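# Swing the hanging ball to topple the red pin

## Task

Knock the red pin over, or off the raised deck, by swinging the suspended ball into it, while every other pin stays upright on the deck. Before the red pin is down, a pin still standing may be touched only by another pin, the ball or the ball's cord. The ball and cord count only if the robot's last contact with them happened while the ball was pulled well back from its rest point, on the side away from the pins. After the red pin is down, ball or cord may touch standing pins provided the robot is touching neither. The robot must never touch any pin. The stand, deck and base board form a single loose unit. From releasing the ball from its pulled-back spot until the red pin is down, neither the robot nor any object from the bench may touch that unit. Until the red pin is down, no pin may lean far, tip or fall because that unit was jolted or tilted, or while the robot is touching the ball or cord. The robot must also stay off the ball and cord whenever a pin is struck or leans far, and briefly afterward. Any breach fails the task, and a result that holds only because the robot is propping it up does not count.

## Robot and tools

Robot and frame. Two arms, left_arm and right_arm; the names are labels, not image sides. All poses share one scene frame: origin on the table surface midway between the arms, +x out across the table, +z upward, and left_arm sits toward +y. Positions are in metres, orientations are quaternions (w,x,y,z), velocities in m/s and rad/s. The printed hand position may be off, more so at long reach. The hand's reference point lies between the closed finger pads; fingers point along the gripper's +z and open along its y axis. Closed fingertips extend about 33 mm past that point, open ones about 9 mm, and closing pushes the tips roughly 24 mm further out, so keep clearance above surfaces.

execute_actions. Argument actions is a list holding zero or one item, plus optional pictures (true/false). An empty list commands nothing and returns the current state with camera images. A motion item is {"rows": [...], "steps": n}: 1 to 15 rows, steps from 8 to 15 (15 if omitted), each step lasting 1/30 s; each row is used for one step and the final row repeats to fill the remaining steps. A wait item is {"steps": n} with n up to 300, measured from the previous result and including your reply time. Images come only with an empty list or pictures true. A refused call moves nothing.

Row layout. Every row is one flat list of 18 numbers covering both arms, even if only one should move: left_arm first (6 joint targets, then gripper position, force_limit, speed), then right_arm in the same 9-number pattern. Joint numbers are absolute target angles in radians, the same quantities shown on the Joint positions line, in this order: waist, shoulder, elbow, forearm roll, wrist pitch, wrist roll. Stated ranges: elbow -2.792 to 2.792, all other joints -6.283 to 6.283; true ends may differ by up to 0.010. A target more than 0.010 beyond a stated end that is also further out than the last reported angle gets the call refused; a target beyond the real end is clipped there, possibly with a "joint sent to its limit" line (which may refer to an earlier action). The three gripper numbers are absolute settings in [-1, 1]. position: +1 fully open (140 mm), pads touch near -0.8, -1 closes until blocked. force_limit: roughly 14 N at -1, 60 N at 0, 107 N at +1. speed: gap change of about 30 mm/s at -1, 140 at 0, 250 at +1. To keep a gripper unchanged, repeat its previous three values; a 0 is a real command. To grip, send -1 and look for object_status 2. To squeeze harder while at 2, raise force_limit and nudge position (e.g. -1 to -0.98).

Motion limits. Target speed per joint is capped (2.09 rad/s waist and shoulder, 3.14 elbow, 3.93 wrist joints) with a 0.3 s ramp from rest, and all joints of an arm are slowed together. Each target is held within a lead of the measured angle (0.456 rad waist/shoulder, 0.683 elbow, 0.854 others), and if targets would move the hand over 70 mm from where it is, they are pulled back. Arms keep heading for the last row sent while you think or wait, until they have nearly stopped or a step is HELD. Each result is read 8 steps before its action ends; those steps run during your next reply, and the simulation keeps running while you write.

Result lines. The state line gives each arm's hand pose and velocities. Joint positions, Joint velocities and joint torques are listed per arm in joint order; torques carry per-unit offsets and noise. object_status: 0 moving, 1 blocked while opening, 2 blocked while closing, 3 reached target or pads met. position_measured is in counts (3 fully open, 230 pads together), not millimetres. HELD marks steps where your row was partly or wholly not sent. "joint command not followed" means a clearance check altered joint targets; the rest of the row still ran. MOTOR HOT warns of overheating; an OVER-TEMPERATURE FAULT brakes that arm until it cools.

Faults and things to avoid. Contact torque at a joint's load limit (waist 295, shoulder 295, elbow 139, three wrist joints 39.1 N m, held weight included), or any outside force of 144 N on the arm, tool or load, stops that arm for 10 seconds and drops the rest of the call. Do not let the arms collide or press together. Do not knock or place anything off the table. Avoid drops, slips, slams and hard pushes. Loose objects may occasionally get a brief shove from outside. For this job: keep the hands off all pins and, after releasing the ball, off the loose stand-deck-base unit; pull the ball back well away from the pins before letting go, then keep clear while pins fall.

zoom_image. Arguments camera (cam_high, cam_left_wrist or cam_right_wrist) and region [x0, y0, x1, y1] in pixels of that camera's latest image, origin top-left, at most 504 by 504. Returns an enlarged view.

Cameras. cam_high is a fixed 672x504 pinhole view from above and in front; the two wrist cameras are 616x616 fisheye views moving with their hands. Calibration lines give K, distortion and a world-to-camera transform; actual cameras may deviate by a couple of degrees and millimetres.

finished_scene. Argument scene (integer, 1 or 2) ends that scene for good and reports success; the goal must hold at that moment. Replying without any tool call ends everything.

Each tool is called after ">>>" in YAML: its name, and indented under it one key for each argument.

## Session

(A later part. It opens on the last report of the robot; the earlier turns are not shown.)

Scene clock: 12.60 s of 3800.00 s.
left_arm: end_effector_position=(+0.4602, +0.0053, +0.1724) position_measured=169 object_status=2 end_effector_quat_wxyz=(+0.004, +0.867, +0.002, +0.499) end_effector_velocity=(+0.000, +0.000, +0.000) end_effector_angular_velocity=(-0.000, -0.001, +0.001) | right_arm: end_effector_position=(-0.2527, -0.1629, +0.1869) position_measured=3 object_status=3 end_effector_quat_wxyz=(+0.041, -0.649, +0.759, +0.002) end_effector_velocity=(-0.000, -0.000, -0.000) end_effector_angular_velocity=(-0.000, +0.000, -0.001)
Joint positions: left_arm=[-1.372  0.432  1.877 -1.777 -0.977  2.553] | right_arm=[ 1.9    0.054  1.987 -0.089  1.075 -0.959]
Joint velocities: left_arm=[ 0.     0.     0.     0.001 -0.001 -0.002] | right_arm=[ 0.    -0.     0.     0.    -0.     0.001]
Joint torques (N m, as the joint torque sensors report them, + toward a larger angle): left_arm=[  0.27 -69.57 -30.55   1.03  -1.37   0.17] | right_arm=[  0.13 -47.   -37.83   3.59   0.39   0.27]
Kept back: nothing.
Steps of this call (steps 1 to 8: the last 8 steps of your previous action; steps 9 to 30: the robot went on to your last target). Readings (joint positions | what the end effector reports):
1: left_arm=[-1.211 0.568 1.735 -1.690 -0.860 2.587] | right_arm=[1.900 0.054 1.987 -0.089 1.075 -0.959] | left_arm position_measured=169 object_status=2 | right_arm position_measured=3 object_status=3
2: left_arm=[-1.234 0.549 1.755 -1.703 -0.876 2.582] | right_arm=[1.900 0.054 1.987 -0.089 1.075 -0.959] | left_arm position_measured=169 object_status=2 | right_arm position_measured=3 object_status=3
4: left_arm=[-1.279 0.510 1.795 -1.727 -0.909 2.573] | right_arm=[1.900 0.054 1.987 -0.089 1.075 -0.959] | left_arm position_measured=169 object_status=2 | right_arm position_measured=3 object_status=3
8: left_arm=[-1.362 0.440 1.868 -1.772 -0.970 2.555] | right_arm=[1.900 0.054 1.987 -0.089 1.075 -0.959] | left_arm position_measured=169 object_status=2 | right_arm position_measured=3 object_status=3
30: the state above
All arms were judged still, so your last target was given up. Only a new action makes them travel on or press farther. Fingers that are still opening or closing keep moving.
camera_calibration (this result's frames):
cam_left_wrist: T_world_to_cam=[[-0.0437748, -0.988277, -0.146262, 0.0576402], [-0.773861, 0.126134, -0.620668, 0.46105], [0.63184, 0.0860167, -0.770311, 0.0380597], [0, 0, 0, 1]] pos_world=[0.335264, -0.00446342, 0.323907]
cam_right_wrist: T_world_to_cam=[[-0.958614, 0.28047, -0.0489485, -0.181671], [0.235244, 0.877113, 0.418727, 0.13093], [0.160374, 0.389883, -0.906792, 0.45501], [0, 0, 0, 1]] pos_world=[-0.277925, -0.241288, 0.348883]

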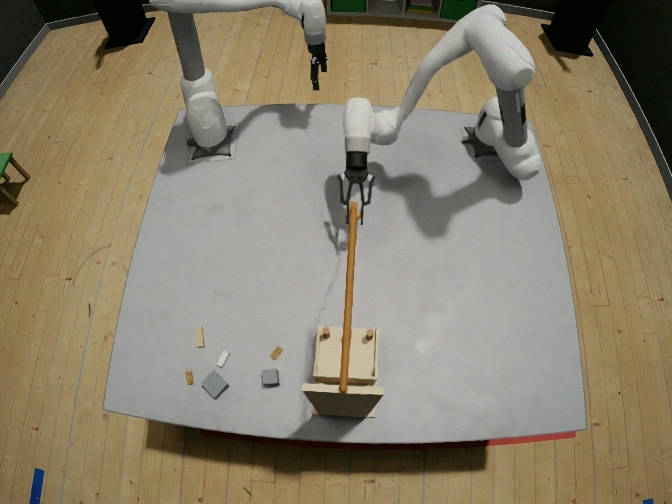

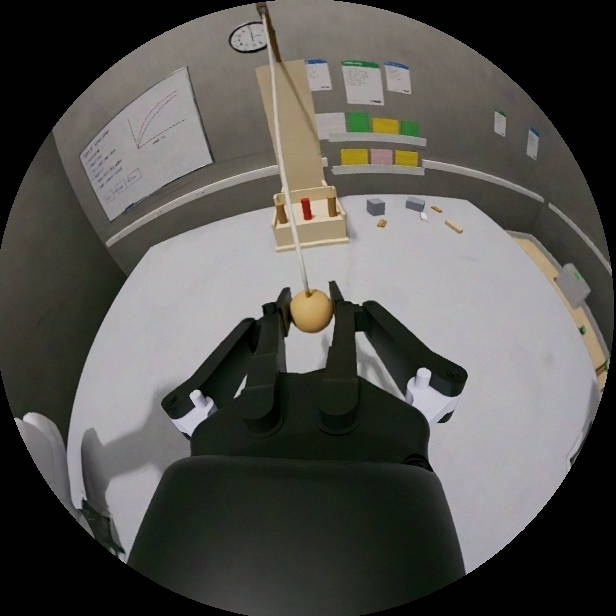

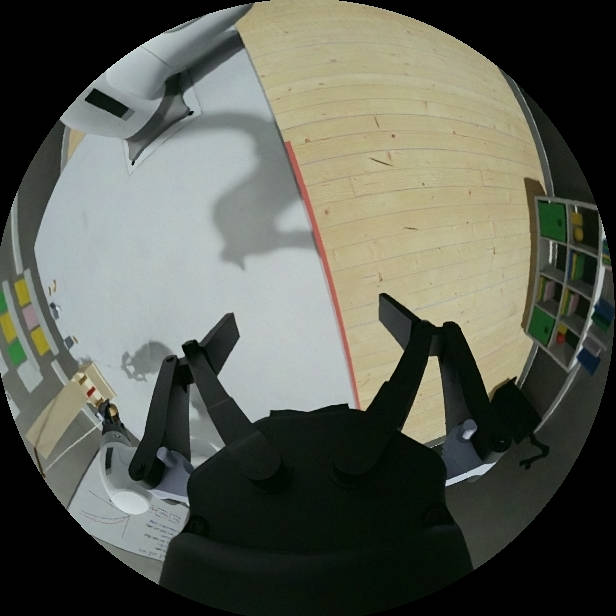

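Slack; take some out, then release.

>>> execute_actions:
  actions:
    - {"rows":[[-1.372,0.441,1.877,-1.777,-0.977,2.553,-1,-0.5,0,1.9,0.054,1.987,-0.089,1.075,-0.959,1,0,0]]}

>>> execute_actions:
  actions:
    - {"rows":[[-1.372,0.441,1.877,-1.777,-0.977,2.553,1,-0.5,1,1.9,0.054,1.987,-0.089,1.075,-0.959,1,0,0]],"steps":10}

>>> execute_actions:
  actions:
    - {"rows":[[-1.49,0.35,1.98,-1.84,-1.06,2.53,1,-0.5,1,1.9,0.054,1.987,-0.089,1.075,-0.959,1,0,0]]}

>>> execute_actions:
  actions:
    - {"steps":60}
  pictures: true

Scene clock: 13.27 s of 3800.00 s.
left_arm: end_effector_position=(+0.4602, +0.0053, +0.1654) position_measured=169 object_status=2 end_effector_quat_wxyz=(+0.000, +0.867, -0.000, +0.498) end_effector_velocity=(-0.000, +0.000, +0.000) end_effector_angular_velocity=(-0.001, +0.000, +0.001) | right_arm: end_effector_position=(-0.2527, -0.1629, +0.1869) position_measured=3 object_status=3 end_effector_quat_wxyz=(+0.041, -0.649, +0.759, +0.002) end_effector_velocity=(+0.001, +0.000, +0.000) end_effector_angular_velocity=(-0.000, -0.000, +0.000)
Joint positions: left_arm=[-1.372  0.441  1.877 -1.777 -0.977  2.553] | right_arm=[ 1.9    0.054  1.987 -0.089  1.075 -0.959]
Joint velocities: left_arm=[-0.    -0.    -0.    -0.001 -0.    -0.   ] | right_arm=[-0.002 -0.     0.     0.     0.    -0.002]
Joint torques (N m, as the joint torque sensors report them, + toward a larger angle): left_arm=[ -2.06 -68.98 -27.97  -0.75  -0.32   0.06] | right_arm=[  0.63 -46.47 -38.01   3.68   0.35   0.21]
Steps of this call (steps 1 to 13: nothing new was sent; steps 14 to 20: the first 7 steps of this action). Readings (joint positions | what the end effector reports):
14: left_arm=[-1.372 0.432 1.877 -1.777 -0.977 2.553] | right_arm=[1.900 0.054 1.987 -0.089 1.075 -0.959] | left_arm position_measured=169 object_status=2 | right_arm position_measured=3 object_status=3
15: left_arm=[-1.372 0.436 1.877 -1.777 -0.977 2.553] | right_arm=[1.900 0.054 1.987 -0.089 1.075 -0.959] | left_arm position_measured=169 object_status=2 | right_arm position_measured=3 object_status=3
17: left_arm=[-1.372 0.441 1.877 -1.777 -0.977 2.553] | right_arm=[1.900 0.054 1.987 -0.089 1.075 -0.959] | left_arm position_measured=169 object_status=2 | right_arm position_measured=3 object_status=3
20: the state above

Scene clock: 13.60 s of 3800.00 s.
left_arm: end_effector_position=(+0.4602, +0.0052, +0.1655) position_measured=169 object_status=0 end_effector_quat_wxyz=(+0.000, +0.867, -0.000, +0.498) end_effector_velocity=(+0.000, +0.001, -0.002) end_effector_angular_velocity=(+0.004, +0.001, +0.002) | right_arm: end_effector_position=(-0.2527, -0.1629, +0.1869) position_measured=3 object_status=3 end_effector_quat_wxyz=(+0.041, -0.649, +0.759, +0.002) end_effector_velocity=(-0.001, -0.001, -0.000) end_effector_angular_velocity=(-0.000, +0.000, +0.003)
Joint positions: left_arm=[-1.372  0.441  1.877 -1.777 -0.977  2.553] | right_arm=[ 1.9    0.054  1.987 -0.089  1.075 -0.959]
Joint velocities: left_arm=[ 0.     0.003  0.    -0.001 -0.002 -0.   ] | right_arm=[ 0.002  0.     0.     0.    -0.    -0.001]
Joint torques (N m, as the joint torque sensors report them, + toward a larger angle): left_arm=[ -1.79 -67.42 -31.18   0.78  -1.23   0.22] | right_arm=[ -0.46 -45.94 -37.65   3.56   0.31   0.23]
Steps of this call (steps 1 to 8: the last 8 steps of your previous action; steps 9 to 10: the first 2 steps of this action). Readings (joint positions | what the end effector reports):
9: left_arm=[-1.372 0.441 1.877 -1.777 -0.977 2.553] | right_arm=[1.900 0.054 1.987 -0.089 1.075 -0.959] | left_arm position_measured=169 object_status=0 | right_arm position_measured=3 object_status=3
10: the state above

Scene clock: 14.10 s of 3800.00 s.
left_arm: end_effector_position=(+0.3812, +0.0306, +0.1806) position_measured=3 object_status=0 end_effector_quat_wxyz=(-0.003, +0.867, -0.005, +0.497) end_effector_velocity=(-0.290, +0.118, +0.059) end_effector_angular_velocity=(+0.045, -0.009, -0.022) | right_arm: end_effector_position=(-0.2527, -0.1629, +0.1869) position_measured=3 object_status=3 end_effector_quat_wxyz=(+0.041, -0.649, +0.759, +0.002) end_effector_velocity=(-0.000, -0.000, +0.001) end_effector_angular_velocity=(+0.001, +0.001, -0.001)
Joint positions: left_arm=[-1.477  0.36   1.969 -1.833 -1.051  2.533] | right_arm=[ 1.9    0.054  1.987 -0.089  1.075 -0.959]
Joint velocities: left_arm=[-0.408 -0.32   0.352 -0.214 -0.286 -0.077] | right_arm=[ 0.    -0.001 -0.     0.    -0.     0.001]
Joint torques (N m, as the joint torque sensors report them, + toward a larger angle): left_arm=[ 20.86 -40.   -35.62   2.83  -1.26   0.12] | right_arm=[  0.18 -45.89 -37.41   3.48   0.37   0.19]
Steps of this call (steps 1 to 8: the last 8 steps of your previous action; steps 9 to 15: the first 7 steps of this action). Readings (joint positions | what the end effector reports):
9: left_arm=[-1.372 0.441 1.877 -1.777 -0.977 2.553] | right_arm=[1.900 0.054 1.987 -0.089 1.075 -0.959] | left_arm position_measured=47 object_status=0 | right_arm position_measured=3 object_status=3
10: left_arm=[-1.378 0.437 1.882 -1.780 -0.981 2.552] | right_arm=[1.900 0.054 1.987 -0.089 1.075 -0.959] | left_arm position_measured=34 object_status=0 | right_arm position_measured=3 object_status=3
12: left_arm=[-1.411 0.411 1.911 -1.798 -1.004 2.545] | right_arm=[1.900 0.054 1.987 -0.089 1.075 -0.959] | left_arm position_measured=7 object_status=0 | right_arm position_measured=3 object_status=3
15: the state above

Scene clock: 16.10 s of 3800.00 s.
left_arm: end_effector_position=(+0.3722, +0.0346, +0.1823) position_measured=3 object_status=3 end_effector_quat_wxyz=(-0.004, +0.867, -0.006, +0.498) end_effector_velocity=(+0.000, -0.000, +0.001) end_effector_angular_velocity=(-0.001, -0.002, +0.000) | right_arm: end_effector_position=(-0.2527, -0.1629, +0.1869) position_measured=3 object_status=3 end_effector_quat_wxyz=(+0.041, -0.649, +0.759, +0.002) end_effector_velocity=(-0.000, -0.001, +0.000) end_effector_angular_velocity=(+0.001, -0.001, +0.005)
Joint positions: left_arm=[-1.49  0.35  1.98 -1.84 -1.06  2.53] | right_arm=[ 1.9    0.054  1.987 -0.089  1.075 -0.959]
Joint velocities: left_arm=[-0.    -0.001 -0.     0.001 -0.001 -0.   ] | right_arm=[ 0.001 -0.001  0.001 -0.001  0.    -0.003]
Joint torques (N m, as the joint torque sensors report them, + toward a larger angle): left_arm=[ -0.35 -60.01 -29.61   0.83  -1.15   0.18] | right_arm=[  0.06 -46.14 -37.64   3.63   0.4    0.21]
Kept back: nothing.
Steps of this call (steps 1 to 8: the last 8 steps of your previous action; steps 9 to 30: the robot went on to your last target; steps 31 to 60: nothing new was sent). Readings (joint positions | what the end effector reports):
1: left_arm=[-1.487 0.352 1.977 -1.838 -1.058 2.531] | right_arm=[1.900 0.054 1.987 -0.089 1.075 -0.959] | left_arm position_measured=3 object_status=0 | right_arm position_measured=3 object_status=3
2: left_arm=[-1.490 0.350 1.979 -1.840 -1.060 2.530] | right_arm=[1.900 0.054 1.987 -0.089 1.075 -0.959] | left_arm position_measured=3 object_status=0 | right_arm position_measured=3 object_status=3
4: left_arm=[-1.490 0.350 1.980 -1.840 -1.060 2.530] | right_arm=[1.900 0.054 1.987 -0.089 1.075 -0.959] | left_arm position_measured=3 object_status=3 | right_arm position_measured=3 object_status=3
8: left_arm=[-1.490 0.350 1.980 -1.840 -1.060 2.530] | right_arm=[1.900 0.054 1.987 -0.089 1.075 -0.959] | left_arm position_measured=3 object_status=3 | right_arm position_measured=3 object_status=3
60: the state above
All arms were judged still, so your last target was given up. Only a new action makes them travel on or press farther. Fingers that are still opening or closing keep moving.
camera_calibration (this result's frames):
cam_left_wrist: T_world_to_cam=[[-0.0486474, -0.98471, -0.167269, 0.0897498], [-0.775211, 0.142824, -0.615345, 0.394338], [0.629826, 0.0997341, -0.770306, 0.0990034], [0, 0, 0, 1]] pos_world=[0.247707, 0.0221826, 0.333929]
cam_right_wrist: T_world_to_cam=[[-0.958614, 0.28047, -0.0489484, -0.181671], [0.235244, 0.877114, 0.418727, 0.130931], [0.160374, 0.389882, -0.906792, 0.45501], [0, 0, 0, 1]] pos_world=[-0.277925, -0.241288, 0.348883]

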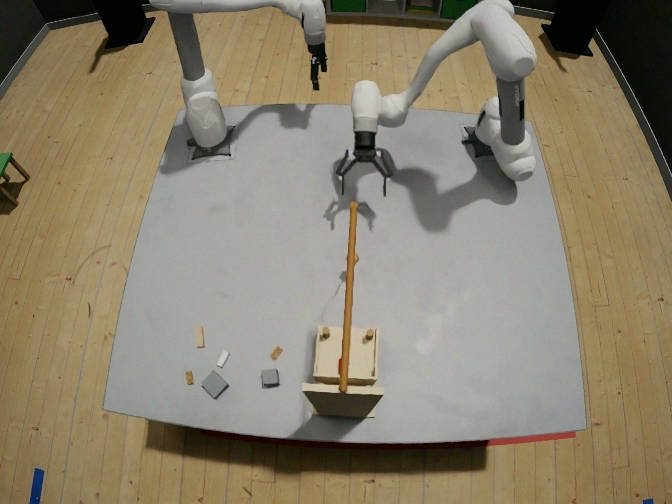

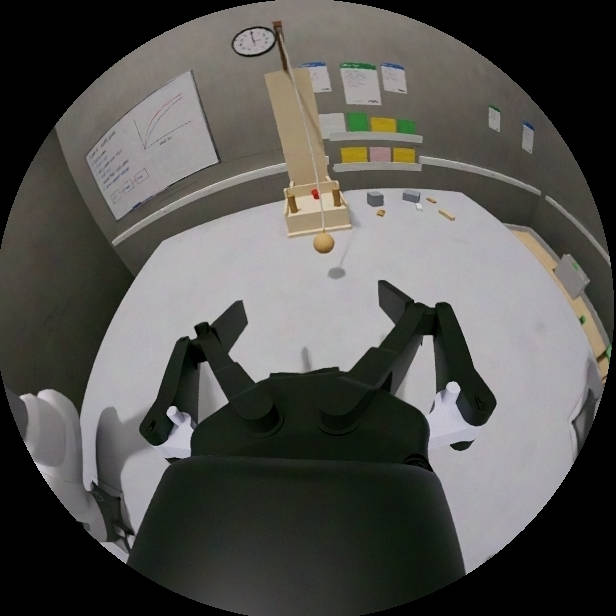

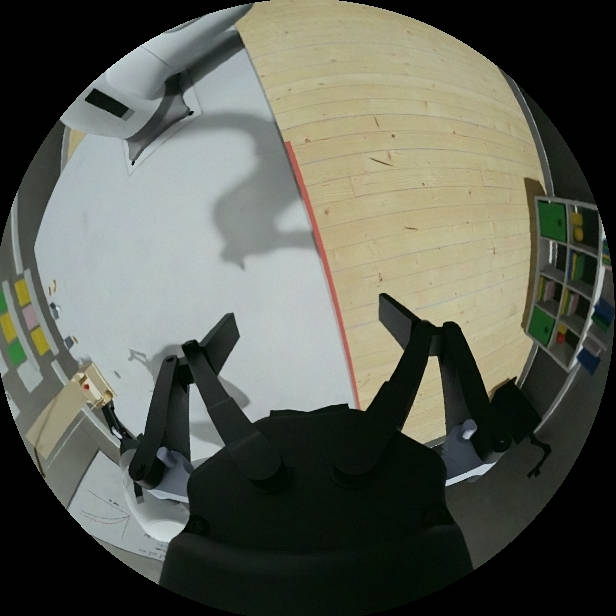

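>>> finished_scene:
  scene: 1

The scene is finished: the task was done.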